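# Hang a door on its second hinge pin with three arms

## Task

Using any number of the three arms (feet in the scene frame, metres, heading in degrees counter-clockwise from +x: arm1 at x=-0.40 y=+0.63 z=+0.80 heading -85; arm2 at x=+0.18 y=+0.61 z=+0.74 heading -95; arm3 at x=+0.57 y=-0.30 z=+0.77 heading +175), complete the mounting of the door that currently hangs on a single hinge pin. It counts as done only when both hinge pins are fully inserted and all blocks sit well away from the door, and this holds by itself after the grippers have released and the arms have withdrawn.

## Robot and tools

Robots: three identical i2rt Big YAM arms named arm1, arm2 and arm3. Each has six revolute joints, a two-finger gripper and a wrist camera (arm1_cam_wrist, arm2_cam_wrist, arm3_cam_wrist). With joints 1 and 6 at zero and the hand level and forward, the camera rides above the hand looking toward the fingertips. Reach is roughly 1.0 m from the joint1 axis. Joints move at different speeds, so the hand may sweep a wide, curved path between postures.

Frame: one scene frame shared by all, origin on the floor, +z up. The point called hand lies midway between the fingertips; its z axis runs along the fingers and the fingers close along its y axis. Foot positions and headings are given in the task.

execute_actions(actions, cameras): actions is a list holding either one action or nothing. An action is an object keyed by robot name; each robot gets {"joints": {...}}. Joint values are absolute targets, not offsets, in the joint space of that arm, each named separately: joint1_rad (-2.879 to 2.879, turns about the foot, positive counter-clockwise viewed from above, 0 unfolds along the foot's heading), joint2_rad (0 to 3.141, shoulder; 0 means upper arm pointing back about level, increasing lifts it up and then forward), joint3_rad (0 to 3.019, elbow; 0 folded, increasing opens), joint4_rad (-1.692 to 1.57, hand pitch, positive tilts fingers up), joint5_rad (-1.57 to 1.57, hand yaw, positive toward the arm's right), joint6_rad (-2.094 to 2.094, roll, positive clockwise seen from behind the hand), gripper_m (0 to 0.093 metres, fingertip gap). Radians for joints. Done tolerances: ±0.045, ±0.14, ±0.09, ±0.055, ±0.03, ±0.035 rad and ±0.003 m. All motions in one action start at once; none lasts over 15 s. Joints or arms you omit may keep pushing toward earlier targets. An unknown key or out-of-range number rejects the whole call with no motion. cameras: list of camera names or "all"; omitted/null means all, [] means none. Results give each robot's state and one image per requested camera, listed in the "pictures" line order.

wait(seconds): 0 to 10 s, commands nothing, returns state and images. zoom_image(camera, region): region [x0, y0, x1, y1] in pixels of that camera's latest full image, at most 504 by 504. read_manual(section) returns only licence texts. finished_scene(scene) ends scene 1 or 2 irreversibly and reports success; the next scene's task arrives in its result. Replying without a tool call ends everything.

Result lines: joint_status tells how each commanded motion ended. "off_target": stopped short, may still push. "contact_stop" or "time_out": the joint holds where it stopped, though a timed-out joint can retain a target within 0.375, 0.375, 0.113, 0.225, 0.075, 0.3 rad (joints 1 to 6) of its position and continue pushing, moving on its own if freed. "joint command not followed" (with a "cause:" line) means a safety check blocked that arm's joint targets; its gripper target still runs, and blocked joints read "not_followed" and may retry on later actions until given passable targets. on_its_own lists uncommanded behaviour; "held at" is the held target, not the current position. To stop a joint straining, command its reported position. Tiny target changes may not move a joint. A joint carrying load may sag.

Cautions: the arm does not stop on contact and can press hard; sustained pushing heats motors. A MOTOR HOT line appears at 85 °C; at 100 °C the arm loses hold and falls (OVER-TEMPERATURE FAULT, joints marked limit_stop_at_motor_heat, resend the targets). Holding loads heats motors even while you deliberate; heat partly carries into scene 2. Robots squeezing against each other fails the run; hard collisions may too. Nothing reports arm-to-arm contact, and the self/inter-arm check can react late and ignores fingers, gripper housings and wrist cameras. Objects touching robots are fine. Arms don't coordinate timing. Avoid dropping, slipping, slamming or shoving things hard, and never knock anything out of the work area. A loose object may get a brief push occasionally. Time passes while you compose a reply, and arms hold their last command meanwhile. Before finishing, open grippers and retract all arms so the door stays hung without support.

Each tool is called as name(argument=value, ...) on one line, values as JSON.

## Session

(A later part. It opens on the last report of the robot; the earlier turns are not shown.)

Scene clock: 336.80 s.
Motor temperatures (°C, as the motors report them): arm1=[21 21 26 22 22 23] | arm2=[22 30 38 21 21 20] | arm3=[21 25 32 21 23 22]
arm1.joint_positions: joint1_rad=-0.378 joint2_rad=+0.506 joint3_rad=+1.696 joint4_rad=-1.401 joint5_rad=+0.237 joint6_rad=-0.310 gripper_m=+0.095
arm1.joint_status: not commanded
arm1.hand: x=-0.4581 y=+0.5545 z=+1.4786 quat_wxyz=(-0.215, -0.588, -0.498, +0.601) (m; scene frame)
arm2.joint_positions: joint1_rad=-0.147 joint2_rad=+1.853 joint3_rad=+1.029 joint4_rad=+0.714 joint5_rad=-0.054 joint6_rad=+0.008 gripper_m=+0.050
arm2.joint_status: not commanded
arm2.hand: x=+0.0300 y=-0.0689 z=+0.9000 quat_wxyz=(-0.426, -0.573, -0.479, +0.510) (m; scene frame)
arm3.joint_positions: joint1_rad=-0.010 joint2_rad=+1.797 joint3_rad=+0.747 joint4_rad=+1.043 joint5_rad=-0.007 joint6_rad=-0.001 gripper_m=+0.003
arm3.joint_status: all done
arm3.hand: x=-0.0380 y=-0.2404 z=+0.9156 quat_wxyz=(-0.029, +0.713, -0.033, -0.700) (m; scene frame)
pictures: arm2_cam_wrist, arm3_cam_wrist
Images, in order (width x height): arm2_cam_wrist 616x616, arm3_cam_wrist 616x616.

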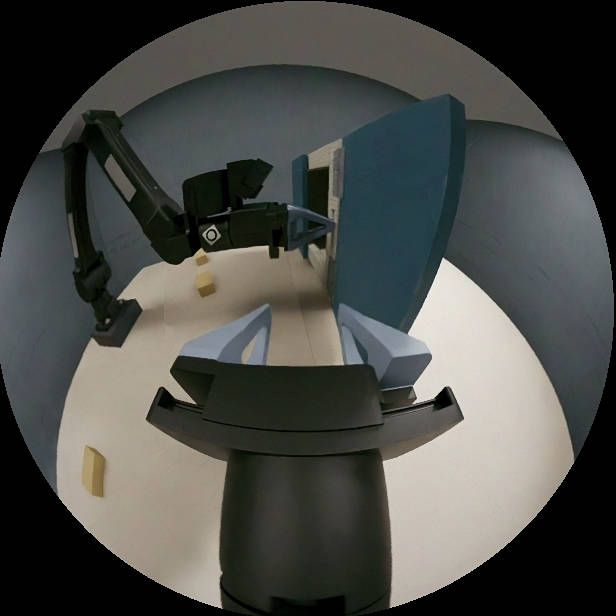

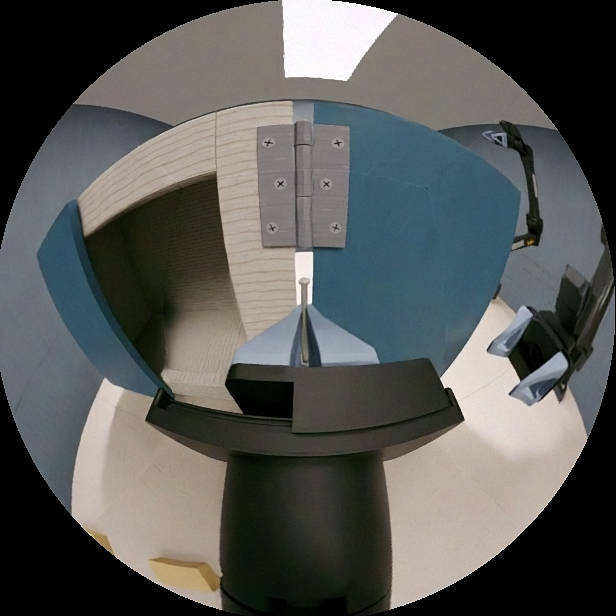

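execute_actions(actions=[{"arm3":{"joints":{"joint2_rad":1.84,"joint4_rad":1.105}}}], cameras=["arm2_cam_wrist","arm3_cam_wrist"])

zoom_image(camera="arm2_cam_wrist", region=[315, 200, 355, 280])

zoom_image(camera="arm3_cam_wrist", region=[280, 290, 330, 375])

Scene clock: 343.73 s.
Motor temperatures (°C, as the motors report them): arm1=[21 21 26 22 22 23] | arm2=[22 30 38 21 21 20] | arm3=[21 25 32 21 23 22]
arm1.joint_positions: joint1_rad=-0.378 joint2_rad=+0.506 joint3_rad=+1.696 joint4_rad=-1.401 joint5_rad=+0.237 joint6_rad=-0.310 gripper_m=+0.095
arm1.joint_status: not commanded
arm1.hand: x=-0.4581 y=+0.5545 z=+1.4786 quat_wxyz=(-0.215, -0.588, -0.498, +0.601) (m; scene frame)
arm2.joint_positions: joint1_rad=-0.147 joint2_rad=+1.853 joint3_rad=+1.029 joint4_rad=+0.714 joint5_rad=-0.054 joint6_rad=+0.008 gripper_m=+0.050
arm2.joint_status: not commanded
arm2.hand: x=+0.0300 y=-0.0689 z=+0.9000 quat_wxyz=(-0.426, -0.573, -0.479, +0.510) (m; scene frame)
arm3.joint_positions: joint1_rad=-0.010 joint2_rad=+1.828 joint3_rad=+0.747 joint4_rad=+1.078 joint5_rad=-0.007 joint6_rad=-0.001 gripper_m=+0.003
arm3.joint_status: all done
arm3.hand: x=-0.0384 y=-0.2404 z=+0.9064 quat_wxyz=(-0.029, +0.711, -0.033, -0.702) (m; scene frame)
pictures: arm2_cam_wrist, arm3_cam_wrist
Images, in order (width x height): arm2_cam_wrist 616x616, arm3_cam_wrist 616x616.

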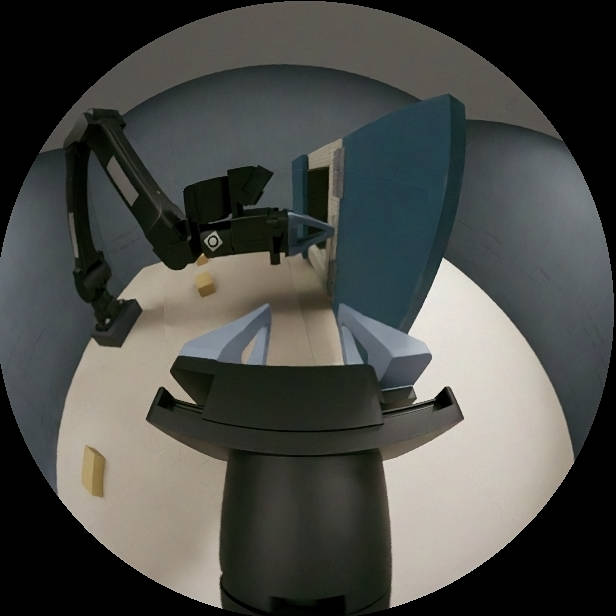

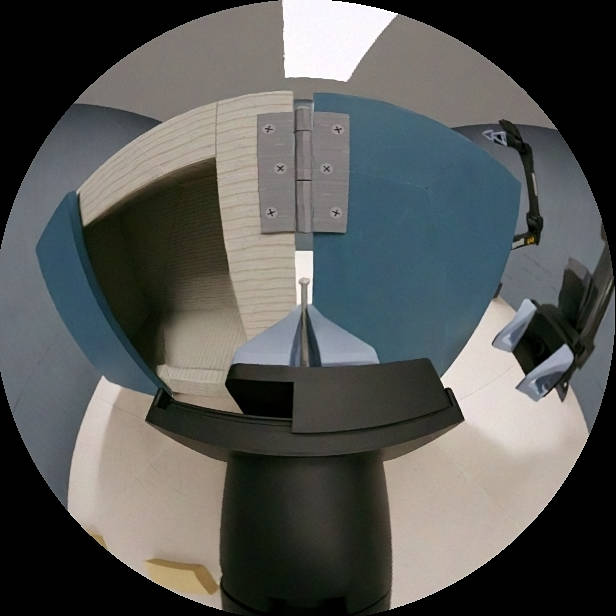

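Region (315, 200, 355, 280) of arm2_cam_wrist's 616x616 image, scaled by 6.300, with more detail than that image has.

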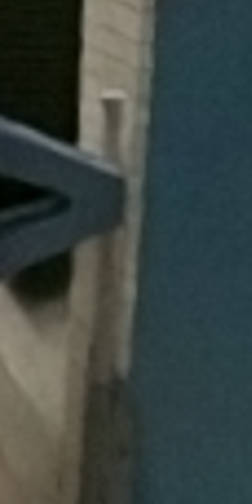

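Region (280, 290, 330, 375) of arm3_cam_wrist's 616x616 image, scaled by 5.929, with more detail than that image has; it fills the left 296 columns of this view, and the rest is white.

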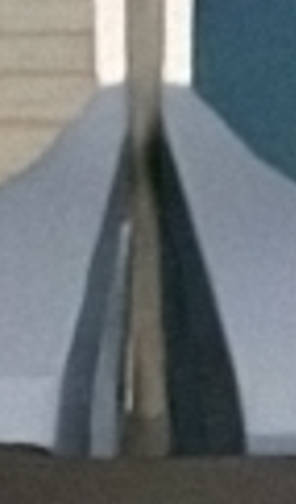

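execute_actions(actions=[{"arm3":{"joints":{"joint2_rad":1.828,"joint3_rad":0.803}}}], cameras=["arm2_cam_wrist","arm3_cam_wrist"])

zoom_image(camera="arm2_cam_wrist", region=[315, 200, 355, 280])

zoom_image(camera="arm3_cam_wrist", region=[280, 290, 330, 375])

Scene clock: 354.20 s.
Motor temperatures (°C, as the motors report them): arm1=[21 21 26 22 22 23] | arm2=[22 29 38 21 21 20] | arm3=[21 25 32 21 23 22]
arm1.joint_positions: joint1_rad=-0.378 joint2_rad=+0.506 joint3_rad=+1.696 joint4_rad=-1.401 joint5_rad=+0.237 joint6_rad=-0.310 gripper_m=+0.095
arm1.joint_status: not commanded
arm1.hand: x=-0.4581 y=+0.5545 z=+1.4786 quat_wxyz=(-0.215, -0.588, -0.498, +0.601) (m; scene frame)
arm2.joint_positions: joint1_rad=-0.147 joint2_rad=+1.853 joint3_rad=+1.029 joint4_rad=+0.714 joint5_rad=-0.054 joint6_rad=+0.008 gripper_m=+0.050
arm2.joint_status: not commanded
arm2.hand: x=+0.0300 y=-0.0689 z=+0.9000 quat_wxyz=(-0.426, -0.573, -0.479, +0.510) (m; scene frame)
arm3.joint_positions: joint1_rad=-0.010 joint2_rad=+1.828 joint3_rad=+0.756 joint4_rad=+1.078 joint5_rad=-0.007 joint6_rad=-0.001 gripper_m=+0.003
arm3.joint_status: all done
arm3.hand: x=-0.0415 y=-0.2401 z=+0.9103 quat_wxyz=(-0.029, +0.708, -0.033, -0.705) (m; scene frame)
pictures: arm2_cam_wrist, arm3_cam_wrist
Images, in order (width x height): arm2_cam_wrist 616x616, arm3_cam_wrist 616x616.

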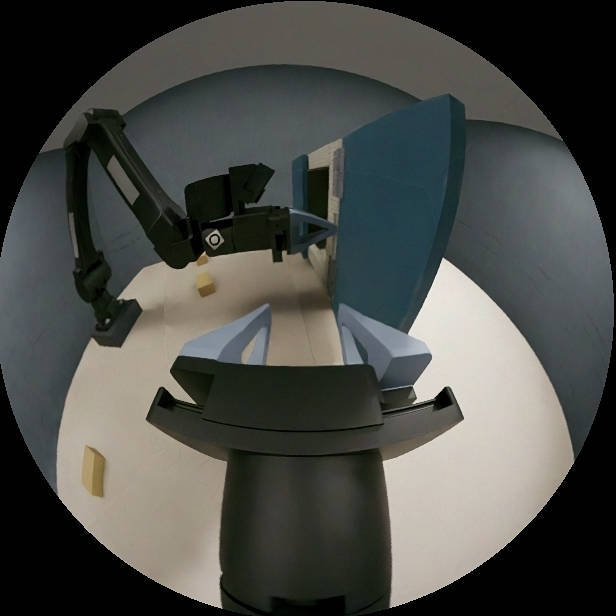

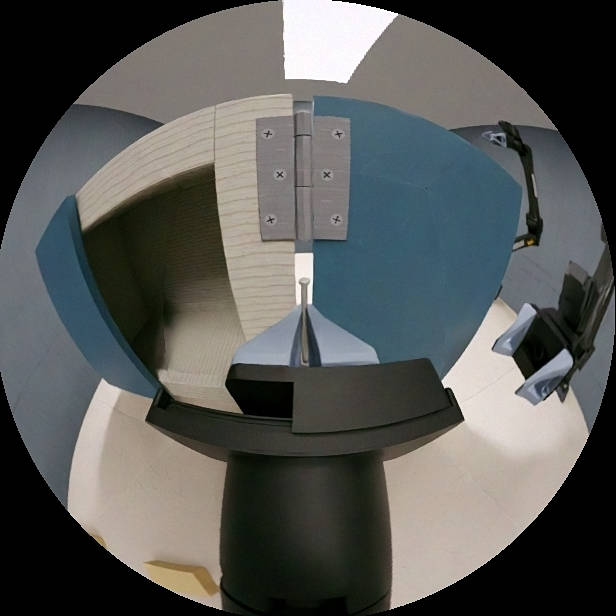

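Region (315, 200, 355, 280) of arm2_cam_wrist's 616x616 image, scaled by 6.300, with more detail than that image has.

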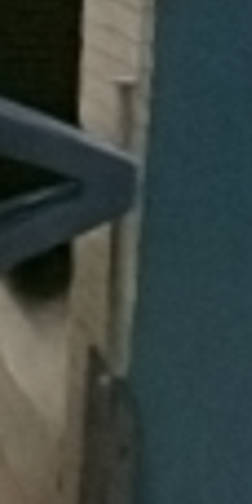

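Region (280, 290, 330, 375) of arm3_cam_wrist's 616x616 image, scaled by 5.929, with more detail than that image has; it fills the left 296 columns of this view, and the rest is white.

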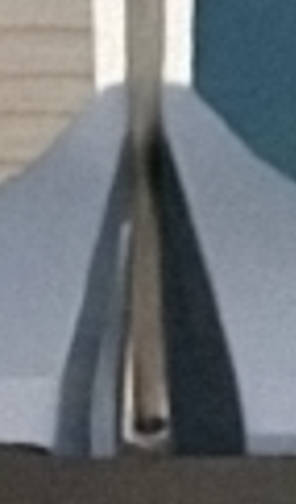

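execute_actions(actions=[{"arm3":{"joints":{"joint2_rad":1.865,"joint4_rad":1.128}}}], cameras=["arm2_cam_wrist","arm3_cam_wrist"])

zoom_image(camera="arm3_cam_wrist", region=[280, 290, 330, 375])

Scene clock: 357.57 s.
Motor temperatures (°C, as the motors report them): arm1=[21 21 26 22 22 23] | arm2=[22 29 38 21 21 20] | arm3=[21 25 32 21 23 22]
arm1.joint_positions: joint1_rad=-0.378 joint2_rad=+0.506 joint3_rad=+1.696 joint4_rad=-1.401 joint5_rad=+0.237 joint6_rad=-0.310 gripper_m=+0.095
arm1.joint_status: not commanded
arm1.hand: x=-0.4581 y=+0.5545 z=+1.4786 quat_wxyz=(-0.215, -0.588, -0.498, +0.601) (m; scene frame)
arm2.joint_positions: joint1_rad=-0.147 joint2_rad=+1.853 joint3_rad=+1.029 joint4_rad=+0.714 joint5_rad=-0.054 joint6_rad=+0.008 gripper_m=+0.050
arm2.joint_status: not commanded
arm2.hand: x=+0.0300 y=-0.0689 z=+0.9000 quat_wxyz=(-0.426, -0.573, -0.479, +0.510) (m; scene frame)
arm3.joint_positions: joint1_rad=-0.010 joint2_rad=+1.849 joint3_rad=+0.758 joint4_rad=+1.103 joint5_rad=-0.007 joint6_rad=-0.001 gripper_m=+0.003
arm3.joint_status: all done
arm3.hand: x=-0.0420 y=-0.2399 z=+0.9039 quat_wxyz=(-0.029, +0.706, -0.033, -0.707) (m; scene frame)
pictures: arm2_cam_wrist, arm3_cam_wrist
Images, in order (width x height): arm2_cam_wrist 616x616, arm3_cam_wrist 616x616.

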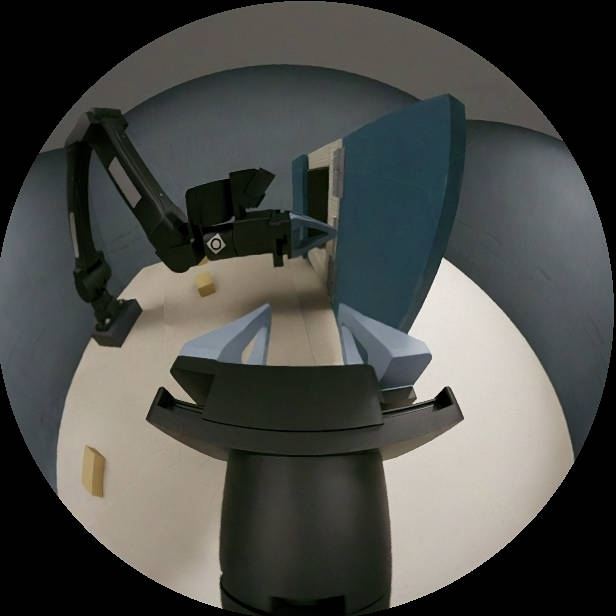

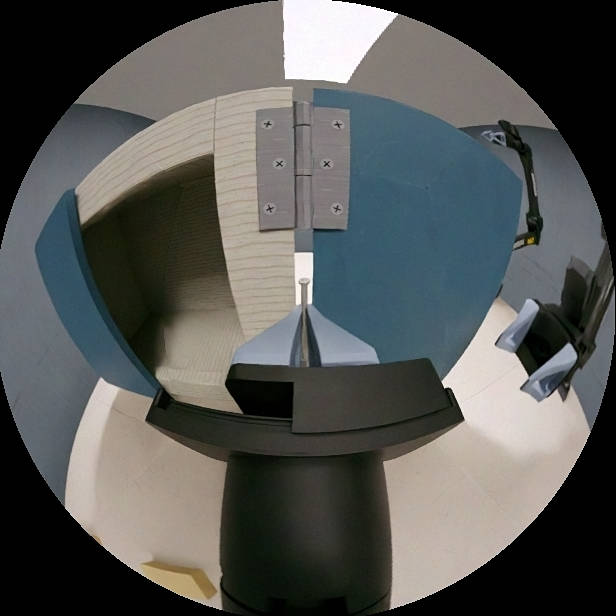

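Region (280, 290, 330, 375) of arm3_cam_wrist's 616x616 image, scaled by 5.929, with more detail than that image has; it fills the left 296 columns of this view, and the rest is white.

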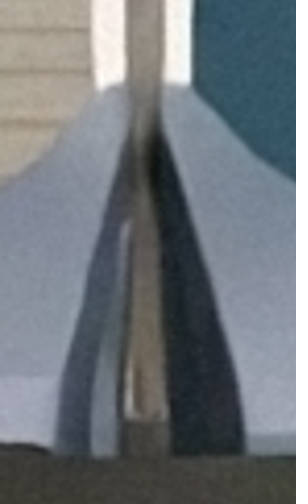

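execute_actions(actions=[{"arm3":{"joints":{"joint2_rad":1.89,"joint3_rad":0.81,"joint4_rad":1.15}}}], cameras=["arm2_cam_wrist","arm3_cam_wrist"])

zoom_image(camera="arm3_cam_wrist", region=[280, 290, 330, 375])

zoom_image(camera="arm2_cam_wrist", region=[315, 200, 355, 280])

Scene clock: 363.53 s.
Motor temperatures (°C, as the motors report them): arm1=[21 21 26 22 22 23] | arm2=[22 29 38 21 21 20] | arm3=[21 25 33 21 23 22]
arm1.joint_positions: joint1_rad=-0.378 joint2_rad=+0.506 joint3_rad=+1.696 joint4_rad=-1.401 joint5_rad=+0.237 joint6_rad=-0.310 gripper_m=+0.095
arm1.joint_status: not commanded
arm1.hand: x=-0.4581 y=+0.5545 z=+1.4786 quat_wxyz=(-0.215, -0.588, -0.498, +0.601) (m; scene frame)
arm2.joint_positions: joint1_rad=-0.147 joint2_rad=+1.853 joint3_rad=+1.029 joint4_rad=+0.714 joint5_rad=-0.054 joint6_rad=+0.008 gripper_m=+0.050
arm2.joint_status: not commanded
arm2.hand: x=+0.0300 y=-0.0689 z=+0.9000 quat_wxyz=(-0.426, -0.573, -0.479, +0.510) (m; scene frame)
arm3.joint_positions: joint1_rad=-0.010 joint2_rad=+1.863 joint3_rad=+0.763 joint4_rad=+1.130 joint5_rad=-0.007 joint6_rad=-0.001 gripper_m=+0.003
arm3.joint_status: all done
arm3.hand: x=-0.0437 y=-0.2397 z=+0.9044 quat_wxyz=(-0.030, +0.700, -0.033, -0.713) (m; scene frame)
pictures: arm2_cam_wrist, arm3_cam_wrist
Images, in order (width x height): arm2_cam_wrist 616x616, arm3_cam_wrist 616x616.

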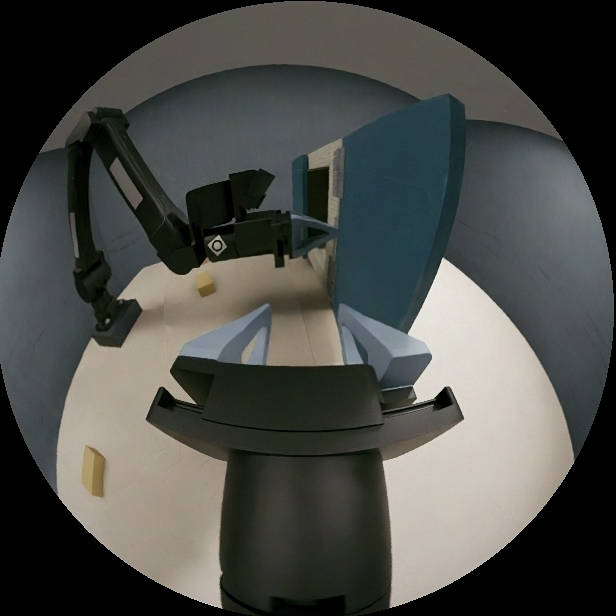

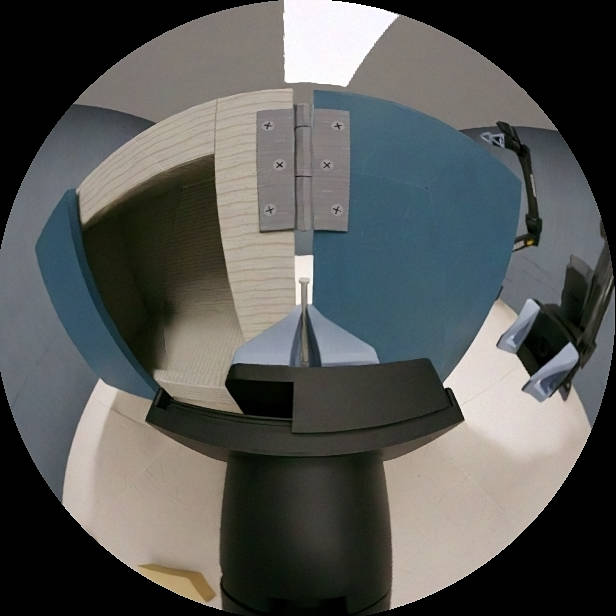

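Region (280, 290, 330, 375) of arm3_cam_wrist's 616x616 image, scaled by 5.929, with more detail than that image has; it fills the left 296 columns of this view, and the rest is white.

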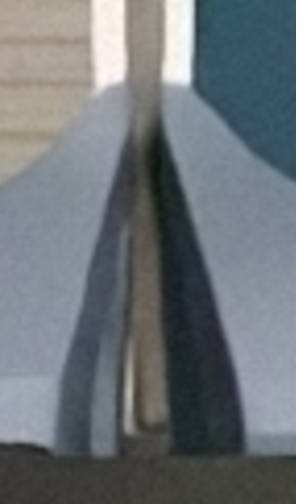

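Region (315, 200, 355, 280) of arm2_cam_wrist's 616x616 image, scaled by 6.300, with more detail than that image has.

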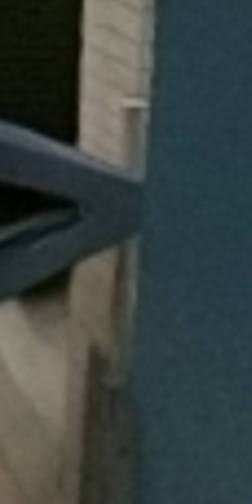

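execute_actions(actions=[{"arm3":{"joints":{"joint2_rad":1.91,"joint3_rad":0.78,"joint4_rad":1.14}}}], cameras=["arm3_cam_wrist"])

zoom_image(camera="arm3_cam_wrist", region=[280, 290, 330, 375])

Scene clock: 366.50 s.
Motor temperatures (°C, as the motors report them): arm1=[21 21 26 22 22 23] | arm2=[22 29 38 21 21 20] | arm3=[21 25 33 21 23 22]
arm1.joint_positions: joint1_rad=-0.378 joint2_rad=+0.506 joint3_rad=+1.696 joint4_rad=-1.401 joint5_rad=+0.237 joint6_rad=-0.310 gripper_m=+0.095
arm1.joint_status: not commanded
arm1.hand: x=-0.4581 y=+0.5545 z=+1.4786 quat_wxyz=(-0.215, -0.588, -0.498, +0.601) (m; scene frame)
arm2.joint_positions: joint1_rad=-0.147 joint2_rad=+1.853 joint3_rad=+1.029 joint4_rad=+0.714 joint5_rad=-0.054 joint6_rad=+0.008 gripper_m=+0.050
arm2.joint_status: not commanded
arm2.hand: x=+0.0300 y=-0.0689 z=+0.9000 quat_wxyz=(-0.426, -0.573, -0.479, +0.510) (m; scene frame)
arm3.joint_positions: joint1_rad=-0.010 joint2_rad=+1.867 joint3_rad=+0.763 joint4_rad=+1.136 joint5_rad=-0.007 joint6_rad=-0.001 gripper_m=+0.003
arm3.joint_status: all done
arm3.hand: x=-0.0436 y=-0.2397 z=+0.9036 quat_wxyz=(-0.030, +0.699, -0.033, -0.714) (m; scene frame)
pictures: arm3_cam_wrist
Images, in order (width x height): arm3_cam_wrist 616x616.

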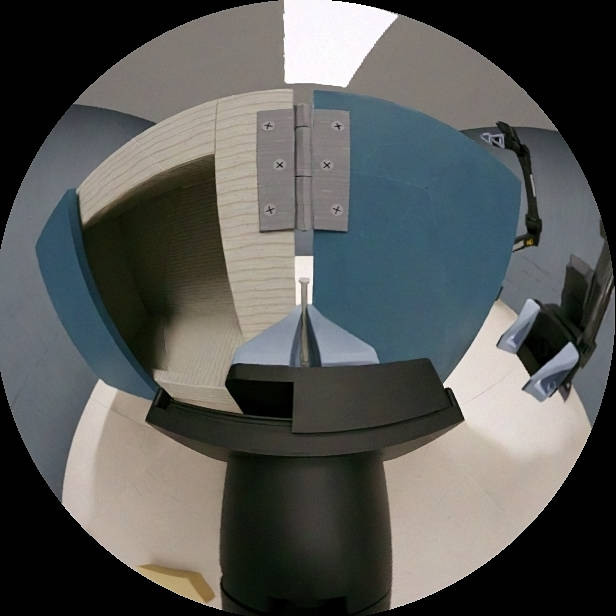

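Region (280, 290, 330, 375) of arm3_cam_wrist's 616x616 image, scaled by 5.929, with more detail than that image has; it fills the left 296 columns of this view, and the rest is white.

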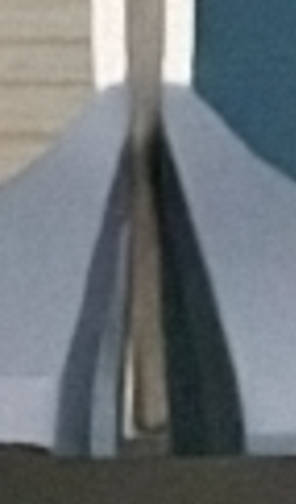

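execute_actions(actions=[{"arm3":{"joints":{"joint2_rad":1.85,"joint3_rad":0.775,"joint4_rad":1.09}}}], cameras=["arm3_cam_wrist"])

zoom_image(camera="arm3_cam_wrist", region=[280, 290, 330, 375])

Scene clock: 370.57 s.
Motor temperatures (°C, as the motors report them): arm1=[21 21 26 22 22 23] | arm2=[22 29 38 21 21 20] | arm3=[21 25 33 21 23 22]
arm1.joint_positions: joint1_rad=-0.378 joint2_rad=+0.506 joint3_rad=+1.696 joint4_rad=-1.401 joint5_rad=+0.237 joint6_rad=-0.310 gripper_m=+0.095
arm1.joint_status: not commanded
arm1.hand: x=-0.4581 y=+0.5545 z=+1.4786 quat_wxyz=(-0.215, -0.588, -0.498, +0.601) (m; scene frame)
arm2.joint_positions: joint1_rad=-0.147 joint2_rad=+1.853 joint3_rad=+1.029 joint4_rad=+0.714 joint5_rad=-0.054 joint6_rad=+0.008 gripper_m=+0.050
arm2.joint_status: not commanded
arm2.hand: x=+0.0300 y=-0.0689 z=+0.9000 quat_wxyz=(-0.426, -0.573, -0.479, +0.510) (m; scene frame)
arm3.joint_positions: joint1_rad=-0.010 joint2_rad=+1.860 joint3_rad=+0.763 joint4_rad=+1.119 joint5_rad=-0.007 joint6_rad=-0.001 gripper_m=+0.003
arm3.joint_status: all done
arm3.hand: x=-0.0437 y=-0.2397 z=+0.9036 quat_wxyz=(-0.029, +0.703, -0.033, -0.710) (m; scene frame)
pictures: arm3_cam_wrist
Images, in order (width x height): arm3_cam_wrist 616x616.

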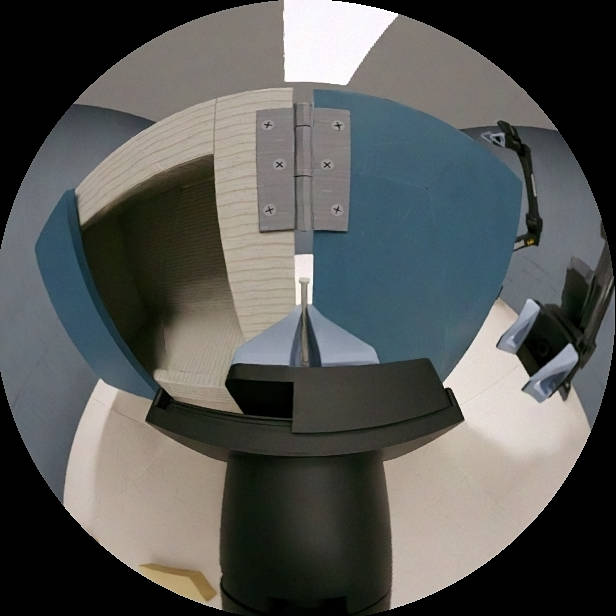

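Region (280, 290, 330, 375) of arm3_cam_wrist's 616x616 image, scaled by 5.929, with more detail than that image has; it fills the left 296 columns of this view, and the rest is white.

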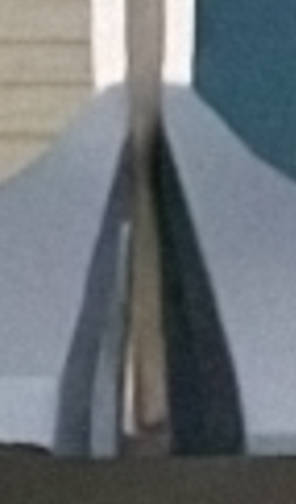

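execute_actions(actions=[{"arm3":{"joints":{"joint2_rad":1.825,"joint3_rad":0.80,"joint4_rad":1.085}}}], cameras=["arm3_cam_wrist","arm2_cam_wrist"])

zoom_image(camera="arm3_cam_wrist", region=[280, 290, 330, 375])

zoom_image(camera="arm2_cam_wrist", region=[315, 200, 355, 280])

Scene clock: 378.57 s.
Motor temperatures (°C, as the motors report them): arm1=[21 21 26 22 22 23] | arm2=[22 29 38 21 21 20] | arm3=[21 25 33 21 23 22]
arm1.joint_positions: joint1_rad=-0.378 joint2_rad=+0.506 joint3_rad=+1.696 joint4_rad=-1.401 joint5_rad=+0.237 joint6_rad=-0.310 gripper_m=+0.095
arm1.joint_status: not commanded
arm1.hand: x=-0.4581 y=+0.5545 z=+1.4786 quat_wxyz=(-0.215, -0.588, -0.498, +0.601) (m; scene frame)
arm2.joint_positions: joint1_rad=-0.147 joint2_rad=+1.853 joint3_rad=+1.029 joint4_rad=+0.714 joint5_rad=-0.054 joint6_rad=+0.008 gripper_m=+0.050
arm2.joint_status: not commanded
arm2.hand: x=+0.0300 y=-0.0689 z=+0.9000 quat_wxyz=(-0.426, -0.573, -0.479, +0.510) (m; scene frame)
arm3.joint_positions: joint1_rad=-0.010 joint2_rad=+1.852 joint3_rad=+0.763 joint4_rad=+1.102 joint5_rad=-0.007 joint6_rad=-0.001 gripper_m=+0.003
arm3.joint_status: all done
arm3.hand: x=-0.0437 y=-0.2397 z=+0.9043 quat_wxyz=(-0.029, +0.706, -0.033, -0.707) (m; scene frame)
pictures: arm2_cam_wrist, arm3_cam_wrist
Images, in order (width x height): arm2_cam_wrist 616x616, arm3_cam_wrist 616x616.

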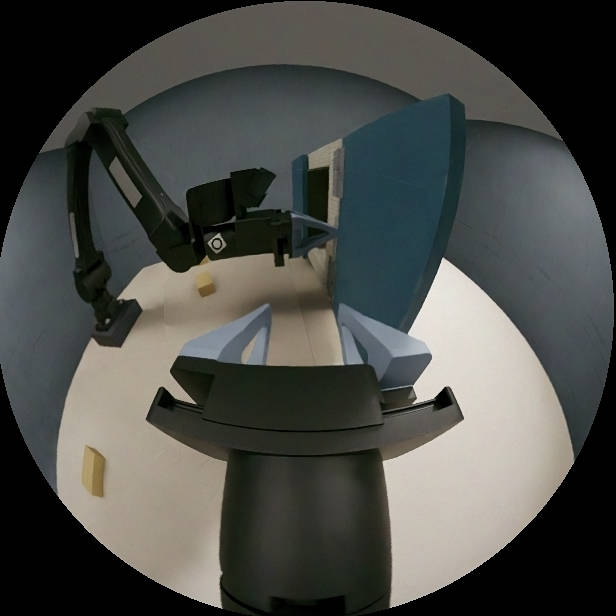

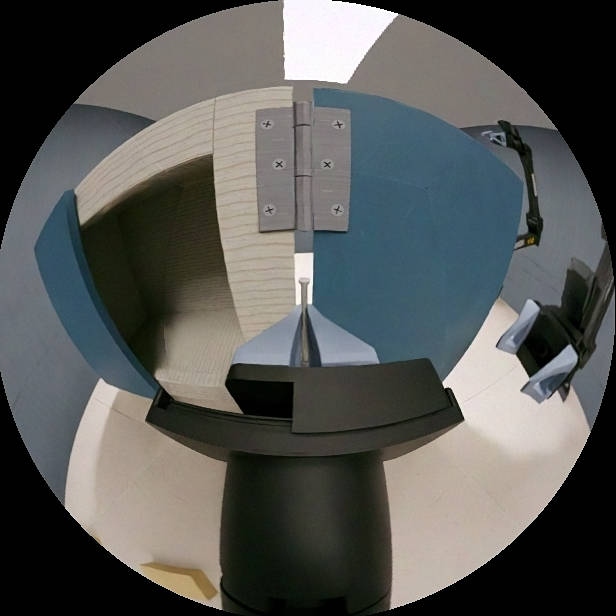

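Region (280, 290, 330, 375) of arm3_cam_wrist's 616x616 image, scaled by 5.929, with more detail than that image has; it fills the left 296 columns of this view, and the rest is white.

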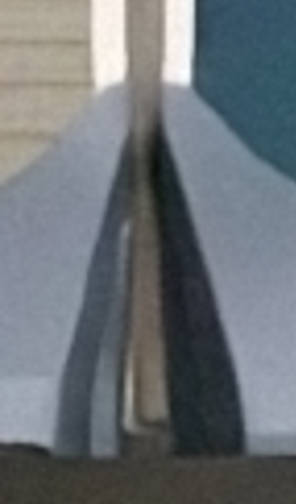

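Region (315, 200, 355, 280) of arm2_cam_wrist's 616x616 image, scaled by 6.300, with more detail than that image has.

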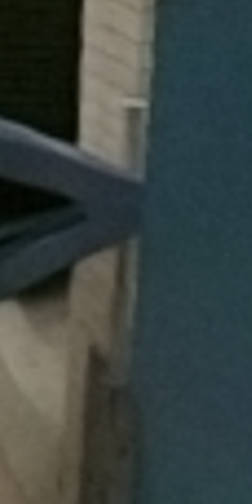

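execute_actions(actions=[{"arm3":{"joints":{"joint2_rad":1.85,"joint3_rad":0.815,"joint4_rad":1.15}}}], cameras=["arm3_cam_wrist"])

zoom_image(camera="arm3_cam_wrist", region=[280, 290, 330, 375])

Scene clock: 382.20 s.
Motor temperatures (°C, as the motors report them): arm1=[21 21 26 22 22 23] | arm2=[22 29 38 21 21 20] | arm3=[21 25 33 21 23 22]
arm1.joint_positions: joint1_rad=-0.378 joint2_rad=+0.506 joint3_rad=+1.696 joint4_rad=-1.401 joint5_rad=+0.237 joint6_rad=-0.310 gripper_m=+0.095
arm1.joint_status: not commanded
arm1.hand: x=-0.4581 y=+0.5545 z=+1.4786 quat_wxyz=(-0.215, -0.588, -0.498, +0.601) (m; scene frame)
arm2.joint_positions: joint1_rad=-0.147 joint2_rad=+1.853 joint3_rad=+1.029 joint4_rad=+0.714 joint5_rad=-0.054 joint6_rad=+0.008 gripper_m=+0.050
arm2.joint_status: not commanded
arm2.hand: x=+0.0300 y=-0.0689 z=+0.9000 quat_wxyz=(-0.426, -0.573, -0.479, +0.510) (m; scene frame)
arm3.joint_positions: joint1_rad=-0.010 joint2_rad=+1.852 joint3_rad=+0.766 joint4_rad=+1.120 joint5_rad=-0.007 joint6_rad=-0.001 gripper_m=+0.003
arm3.joint_status: all done
arm3.hand: x=-0.0447 y=-0.2396 z=+0.9100 quat_wxyz=(-0.030, +0.698, -0.033, -0.715) (m; scene frame)
pictures: arm3_cam_wrist
Images, in order (width x height): arm3_cam_wrist 616x616.

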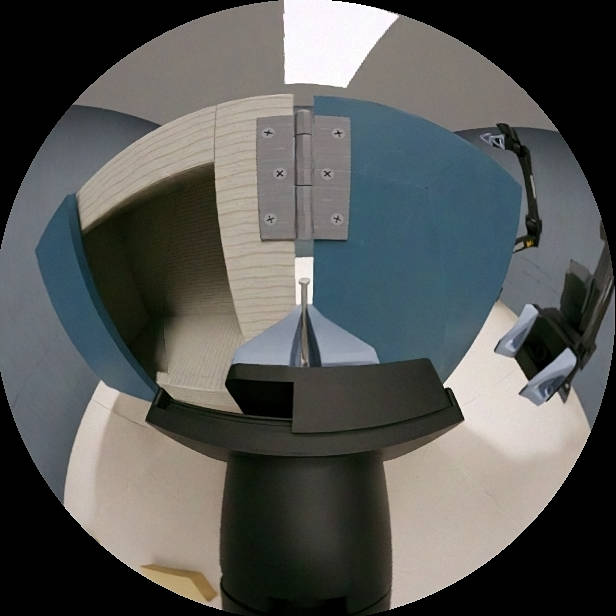

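Region (280, 290, 330, 375) of arm3_cam_wrist's 616x616 image, scaled by 5.929, with more detail than that image has; it fills the left 296 columns of this view, and the rest is white.

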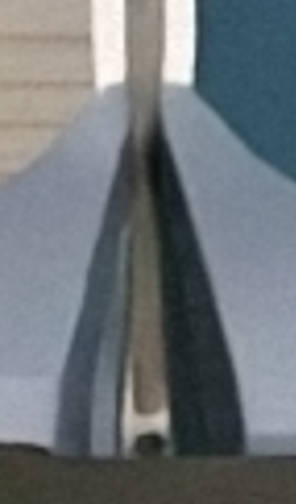

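execute_actions(actions=[{"arm3":{"joints":{"joint3_rad":0.79,"joint4_rad":1.088}}}], cameras=["arm3_cam_wrist"])

zoom_image(camera="arm3_cam_wrist", region=[280, 290, 330, 375])

Scene clock: 387.87 s.
Motor temperatures (°C, as the motors report them): arm1=[21 21 26 22 22 23] | arm2=[22 29 38 21 21 20] | arm3=[21 25 33 21 23 22]
arm1.joint_positions: joint1_rad=-0.378 joint2_rad=+0.506 joint3_rad=+1.696 joint4_rad=-1.401 joint5_rad=+0.237 joint6_rad=-0.310 gripper_m=+0.095
arm1.joint_status: not commanded
arm1.hand: x=-0.4581 y=+0.5545 z=+1.4786 quat_wxyz=(-0.215, -0.588, -0.498, +0.601) (m; scene frame)
arm2.joint_positions: joint1_rad=-0.147 joint2_rad=+1.853 joint3_rad=+1.029 joint4_rad=+0.714 joint5_rad=-0.054 joint6_rad=+0.008 gripper_m=+0.050
arm2.joint_status: not commanded
arm2.hand: x=+0.0300 y=-0.0689 z=+0.9000 quat_wxyz=(-0.426, -0.573, -0.479, +0.510) (m; scene frame)
arm3.joint_positions: joint1_rad=-0.010 joint2_rad=+1.852 joint3_rad=+0.766 joint4_rad=+1.104 joint5_rad=-0.007 joint6_rad=-0.001 gripper_m=+0.003
arm3.joint_status: all done
arm3.hand: x=-0.0447 y=-0.2396 z=+0.9060 quat_wxyz=(-0.029, +0.704, -0.033, -0.709) (m; scene frame)
pictures: arm3_cam_wrist
Images, in order (width x height): arm3_cam_wrist 616x616.

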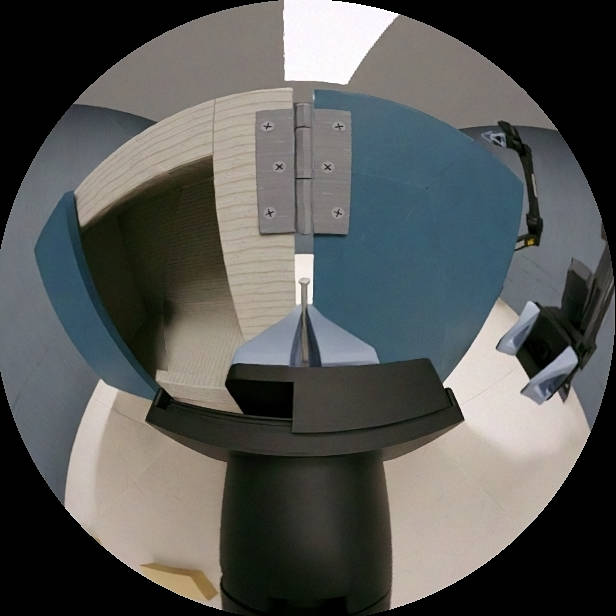

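Region (280, 290, 330, 375) of arm3_cam_wrist's 616x616 image, scaled by 5.929, with more detail than that image has; it fills the left 296 columns of this view, and the rest is white.

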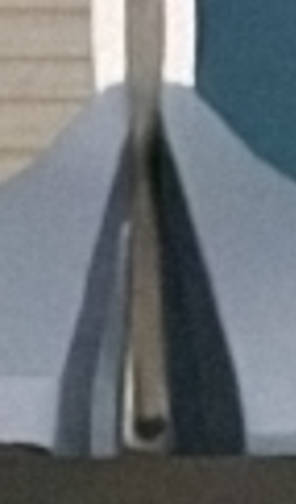

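Descend with q2.

execute_actions(actions=[{"arm3":{"joints":{"joint2_rad":1.885,"joint4_rad":1.11}}}], cameras=["arm3_cam_wrist"])

zoom_image(camera="arm3_cam_wrist", region=[280, 290, 330, 375])

Scene clock: 390.80 s.
Motor temperatures (°C, as the motors report them): arm1=[21 21 26 22 22 23] | arm2=[22 29 38 21 21 20] | arm3=[21 25 33 21 23 22]
arm1.joint_positions: joint1_rad=-0.378 joint2_rad=+0.506 joint3_rad=+1.696 joint4_rad=-1.401 joint5_rad=+0.237 joint6_rad=-0.310 gripper_m=+0.095
arm1.joint_status: not commanded
arm1.hand: x=-0.4581 y=+0.5545 z=+1.4786 quat_wxyz=(-0.215, -0.588, -0.498, +0.601) (m; scene frame)
arm2.joint_positions: joint1_rad=-0.147 joint2_rad=+1.853 joint3_rad=+1.029 joint4_rad=+0.714 joint5_rad=-0.054 joint6_rad=+0.008 gripper_m=+0.050
arm2.joint_status: not commanded
arm2.hand: x=+0.0300 y=-0.0689 z=+0.9000 quat_wxyz=(-0.426, -0.573, -0.479, +0.510) (m; scene frame)
arm3.joint_positions: joint1_rad=-0.010 joint2_rad=+1.852 joint3_rad=+0.766 joint4_rad=+1.104 joint5_rad=-0.007 joint6_rad=-0.001 gripper_m=+0.003
arm3.joint_status: all done
arm3.hand: x=-0.0447 y=-0.2396 z=+0.9057 quat_wxyz=(-0.029, +0.704, -0.033, -0.709) (m; scene frame)
pictures: arm3_cam_wrist
Images, in order (width x height): arm3_cam_wrist 616x616.

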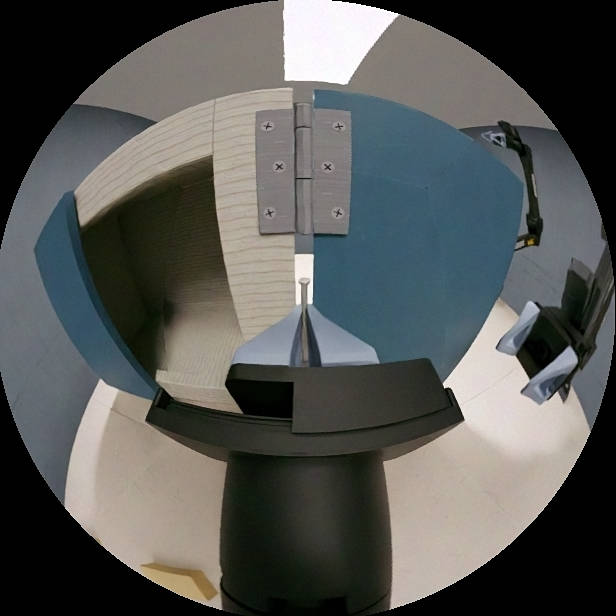

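Region (280, 290, 330, 375) of arm3_cam_wrist's 616x616 image, scaled by 5.929, with more detail than that image has; it fills the left 296 columns of this view, and the rest is white.

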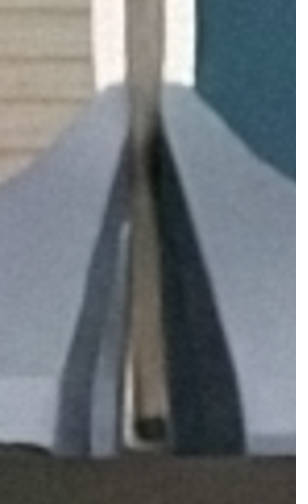

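execute_actions(actions=[{"arm3":{"joints":{"joint2_rad":1.875,"joint3_rad":0.758}}}], cameras=["arm3_cam_wrist"])

zoom_image(camera="arm3_cam_wrist", region=[280, 290, 330, 375])

Scene clock: 394.20 s.
Motor temperatures (°C, as the motors report them): arm1=[21 21 26 22 22 23] | arm2=[22 29 38 21 21 20] | arm3=[21 25 33 21 23 22]
arm1.joint_positions: joint1_rad=-0.378 joint2_rad=+0.506 joint3_rad=+1.696 joint4_rad=-1.401 joint5_rad=+0.237 joint6_rad=-0.310 gripper_m=+0.095
arm1.joint_status: not commanded
arm1.hand: x=-0.4581 y=+0.5545 z=+1.4786 quat_wxyz=(-0.215, -0.588, -0.498, +0.601) (m; scene frame)
arm2.joint_positions: joint1_rad=-0.147 joint2_rad=+1.853 joint3_rad=+1.029 joint4_rad=+0.714 joint5_rad=-0.054 joint6_rad=+0.008 gripper_m=+0.050
arm2.joint_status: not commanded
arm2.hand: x=+0.0300 y=-0.0689 z=+0.9000 quat_wxyz=(-0.426, -0.573, -0.479, +0.510) (m; scene frame)
arm3.joint_positions: joint1_rad=-0.010 joint2_rad=+1.852 joint3_rad=+0.766 joint4_rad=+1.104 joint5_rad=-0.007 joint6_rad=-0.001 gripper_m=+0.003
arm3.joint_status: all done
arm3.hand: x=-0.0447 y=-0.2396 z=+0.9057 quat_wxyz=(-0.029, +0.704, -0.033, -0.709) (m; scene frame)
pictures: arm3_cam_wrist
Images, in order (width x height): arm3_cam_wrist 616x616.

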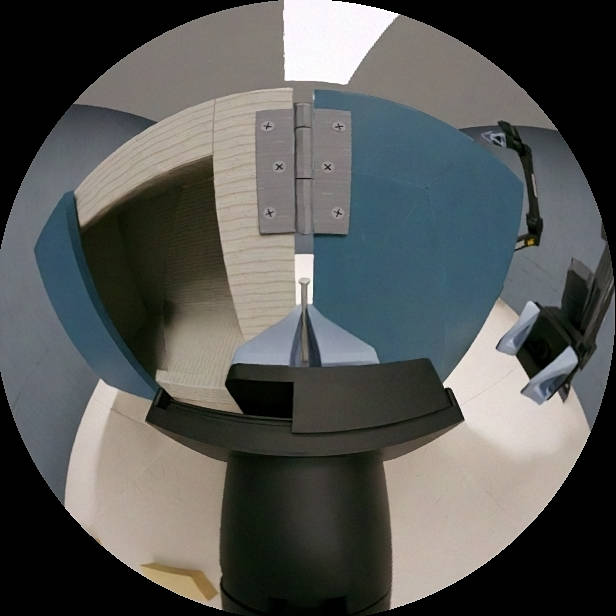

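Region (280, 290, 330, 375) of arm3_cam_wrist's 616x616 image, scaled by 5.929, with more detail than that image has; it fills the left 296 columns of this view, and the rest is white.

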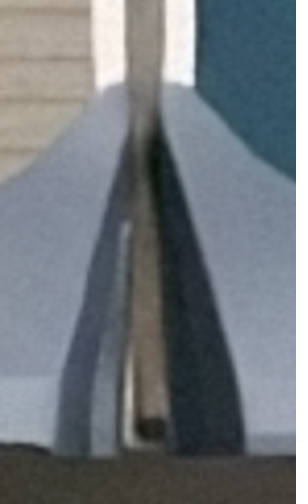

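execute_actions(actions=[{"arm3":{"joints":{"joint2_rad":1.822,"joint3_rad":0.758}}}], cameras=["arm3_cam_wrist"])

zoom_image(camera="arm3_cam_wrist", region=[280, 290, 330, 375])

Scene clock: 398.70 s.
Motor temperatures (°C, as the motors report them): arm1=[21 21 26 22 22 23] | arm2=[22 29 38 21 21 20] | arm3=[21 25 33 21 23 22]
arm1.joint_positions: joint1_rad=-0.378 joint2_rad=+0.506 joint3_rad=+1.696 joint4_rad=-1.401 joint5_rad=+0.237 joint6_rad=-0.310 gripper_m=+0.095
arm1.joint_status: not commanded
arm1.hand: x=-0.4581 y=+0.5545 z=+1.4786 quat_wxyz=(-0.215, -0.588, -0.498, +0.601) (m; scene frame)
arm2.joint_positions: joint1_rad=-0.147 joint2_rad=+1.853 joint3_rad=+1.029 joint4_rad=+0.714 joint5_rad=-0.054 joint6_rad=+0.008 gripper_m=+0.050
arm2.joint_status: not commanded
arm2.hand: x=+0.0300 y=-0.0689 z=+0.9000 quat_wxyz=(-0.426, -0.573, -0.479, +0.510) (m; scene frame)
arm3.joint_positions: joint1_rad=-0.010 joint2_rad=+1.852 joint3_rad=+0.766 joint4_rad=+1.104 joint5_rad=-0.007 joint6_rad=-0.001 gripper_m=+0.003
arm3.joint_status: all done
arm3.hand: x=-0.0447 y=-0.2396 z=+0.9060 quat_wxyz=(-0.029, +0.704, -0.033, -0.709) (m; scene frame)
pictures: arm3_cam_wrist
Images, in order (width x height): arm3_cam_wrist 616x616.

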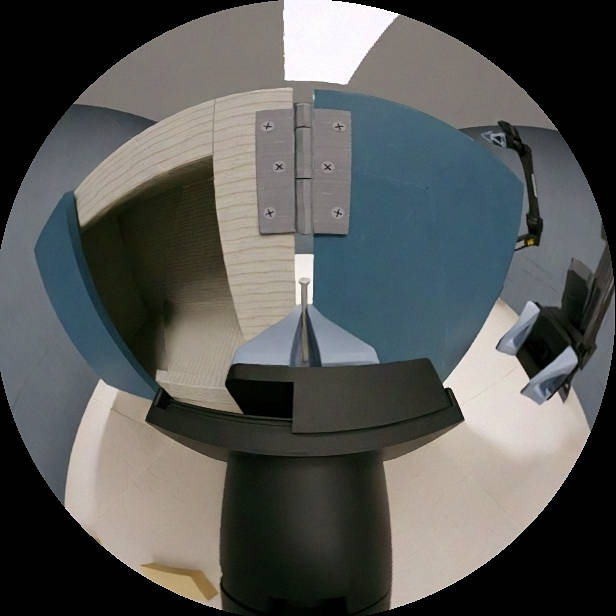

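Region (280, 290, 330, 375) of arm3_cam_wrist's 616x616 image, scaled by 5.929, with more detail than that image has; it fills the left 296 columns of this view, and the rest is white.

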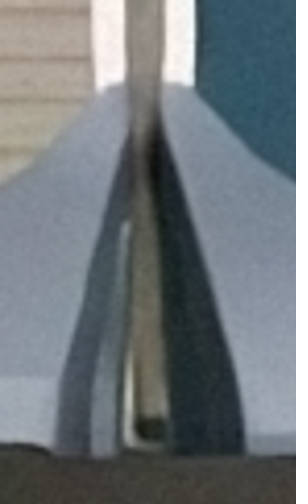

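execute_actions(actions=[{"arm3":{"joints":{"joint2_rad":1.805,"joint3_rad":0.756}}}], cameras=["arm3_cam_wrist"])

zoom_image(camera="arm3_cam_wrist", region=[280, 290, 330, 375])

Scene clock: 401.30 s.
Motor temperatures (°C, as the motors report them): arm1=[21 21 26 22 22 23] | arm2=[22 29 38 21 21 20] | arm3=[21 25 32 21 23 22]
arm1.joint_positions: joint1_rad=-0.378 joint2_rad=+0.506 joint3_rad=+1.696 joint4_rad=-1.401 joint5_rad=+0.237 joint6_rad=-0.310 gripper_m=+0.095
arm1.joint_status: not commanded
arm1.hand: x=-0.4581 y=+0.5545 z=+1.4786 quat_wxyz=(-0.215, -0.588, -0.498, +0.601) (m; scene frame)
arm2.joint_positions: joint1_rad=-0.147 joint2_rad=+1.853 joint3_rad=+1.029 joint4_rad=+0.714 joint5_rad=-0.054 joint6_rad=+0.008 gripper_m=+0.050
arm2.joint_status: not commanded
arm2.hand: x=+0.0300 y=-0.0689 z=+0.9000 quat_wxyz=(-0.426, -0.573, -0.479, +0.510) (m; scene frame)
arm3.joint_positions: joint1_rad=-0.010 joint2_rad=+1.844 joint3_rad=+0.760 joint4_rad=+1.104 joint5_rad=-0.007 joint6_rad=-0.001 gripper_m=+0.003
arm3.joint_status: all done
arm3.hand: x=-0.0429 y=-0.2397 z=+0.9085 quat_wxyz=(-0.029, +0.703, -0.033, -0.710) (m; scene frame)
pictures: arm3_cam_wrist
Images, in order (width x height): arm3_cam_wrist 616x616.

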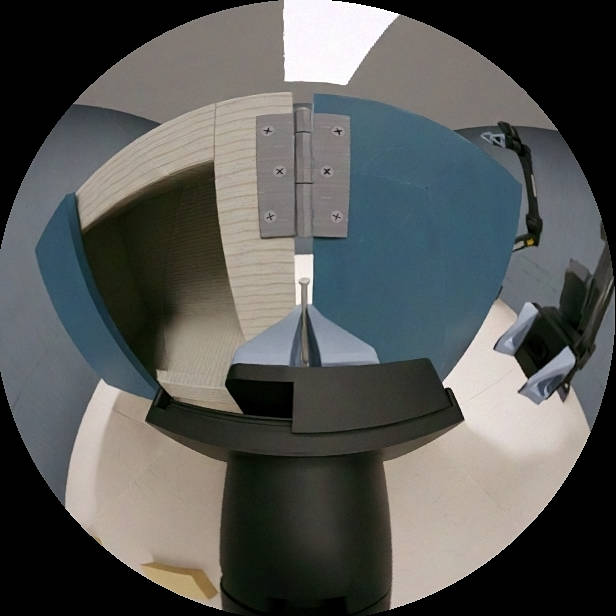

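Region (280, 290, 330, 375) of arm3_cam_wrist's 616x616 image, scaled by 5.929, with more detail than that image has; it fills the left 296 columns of this view, and the rest is white.

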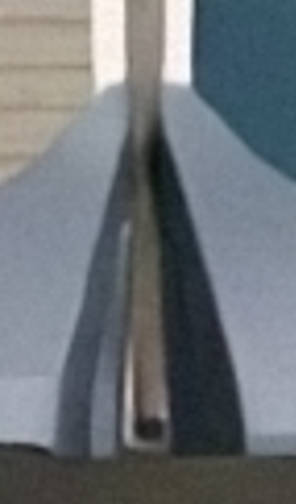

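Now x≈−0.043. Descend with q2, q3 held.

execute_actions(actions=[{"arm3":{"joints":{"joint2_rad":1.88,"joint3_rad":0.775}}}], cameras=["arm3_cam_wrist"])

zoom_image(camera="arm3_cam_wrist", region=[280, 290, 330, 375])

Scene clock: 403.87 s.
Motor temperatures (°C, as the motors report them): arm1=[21 21 26 22 22 23] | arm2=[22 29 38 21 21 20] | arm3=[21 25 32 21 23 22]
arm1.joint_positions: joint1_rad=-0.378 joint2_rad=+0.506 joint3_rad=+1.696 joint4_rad=-1.401 joint5_rad=+0.237 joint6_rad=-0.310 gripper_m=+0.095
arm1.joint_status: not commanded
arm1.hand: x=-0.4581 y=+0.5545 z=+1.4786 quat_wxyz=(-0.215, -0.588, -0.498, +0.601) (m; scene frame)
arm2.joint_positions: joint1_rad=-0.147 joint2_rad=+1.853 joint3_rad=+1.029 joint4_rad=+0.714 joint5_rad=-0.054 joint6_rad=+0.008 gripper_m=+0.050
arm2.joint_status: not commanded
arm2.hand: x=+0.0300 y=-0.0689 z=+0.9000 quat_wxyz=(-0.426, -0.573, -0.479, +0.510) (m; scene frame)
arm3.joint_positions: joint1_rad=-0.010 joint2_rad=+1.861 joint3_rad=+0.760 joint4_rad=+1.104 joint5_rad=-0.007 joint6_rad=-0.001 gripper_m=+0.003
arm3.joint_status: all done
arm3.hand: x=-0.0429 y=-0.2398 z=+0.8985 quat_wxyz=(-0.029, +0.709, -0.033, -0.704) (m; scene frame)
pictures: arm3_cam_wrist
Images, in order (width x height): arm3_cam_wrist 616x616.

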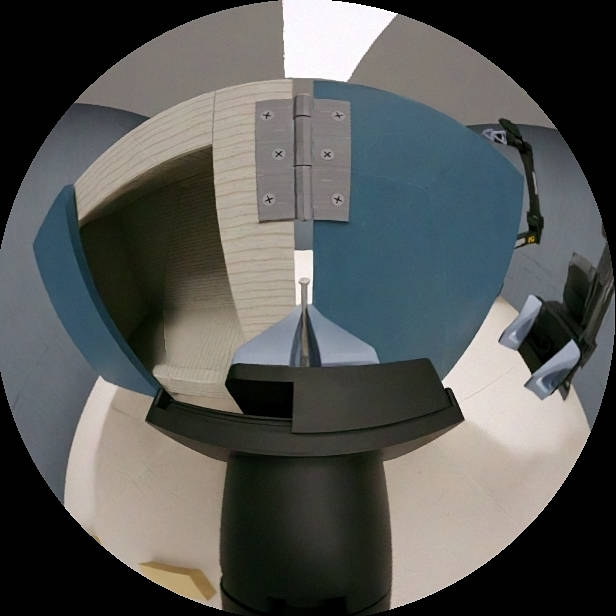

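Region (280, 290, 330, 375) of arm3_cam_wrist's 616x616 image, scaled by 5.929, with more detail than that image has; it fills the left 296 columns of this view, and the rest is white.

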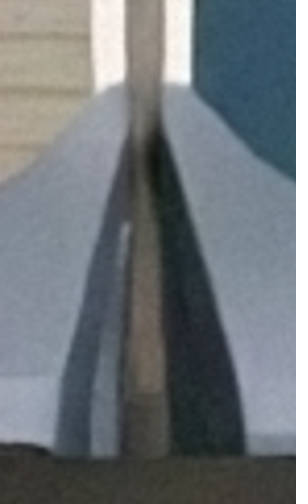

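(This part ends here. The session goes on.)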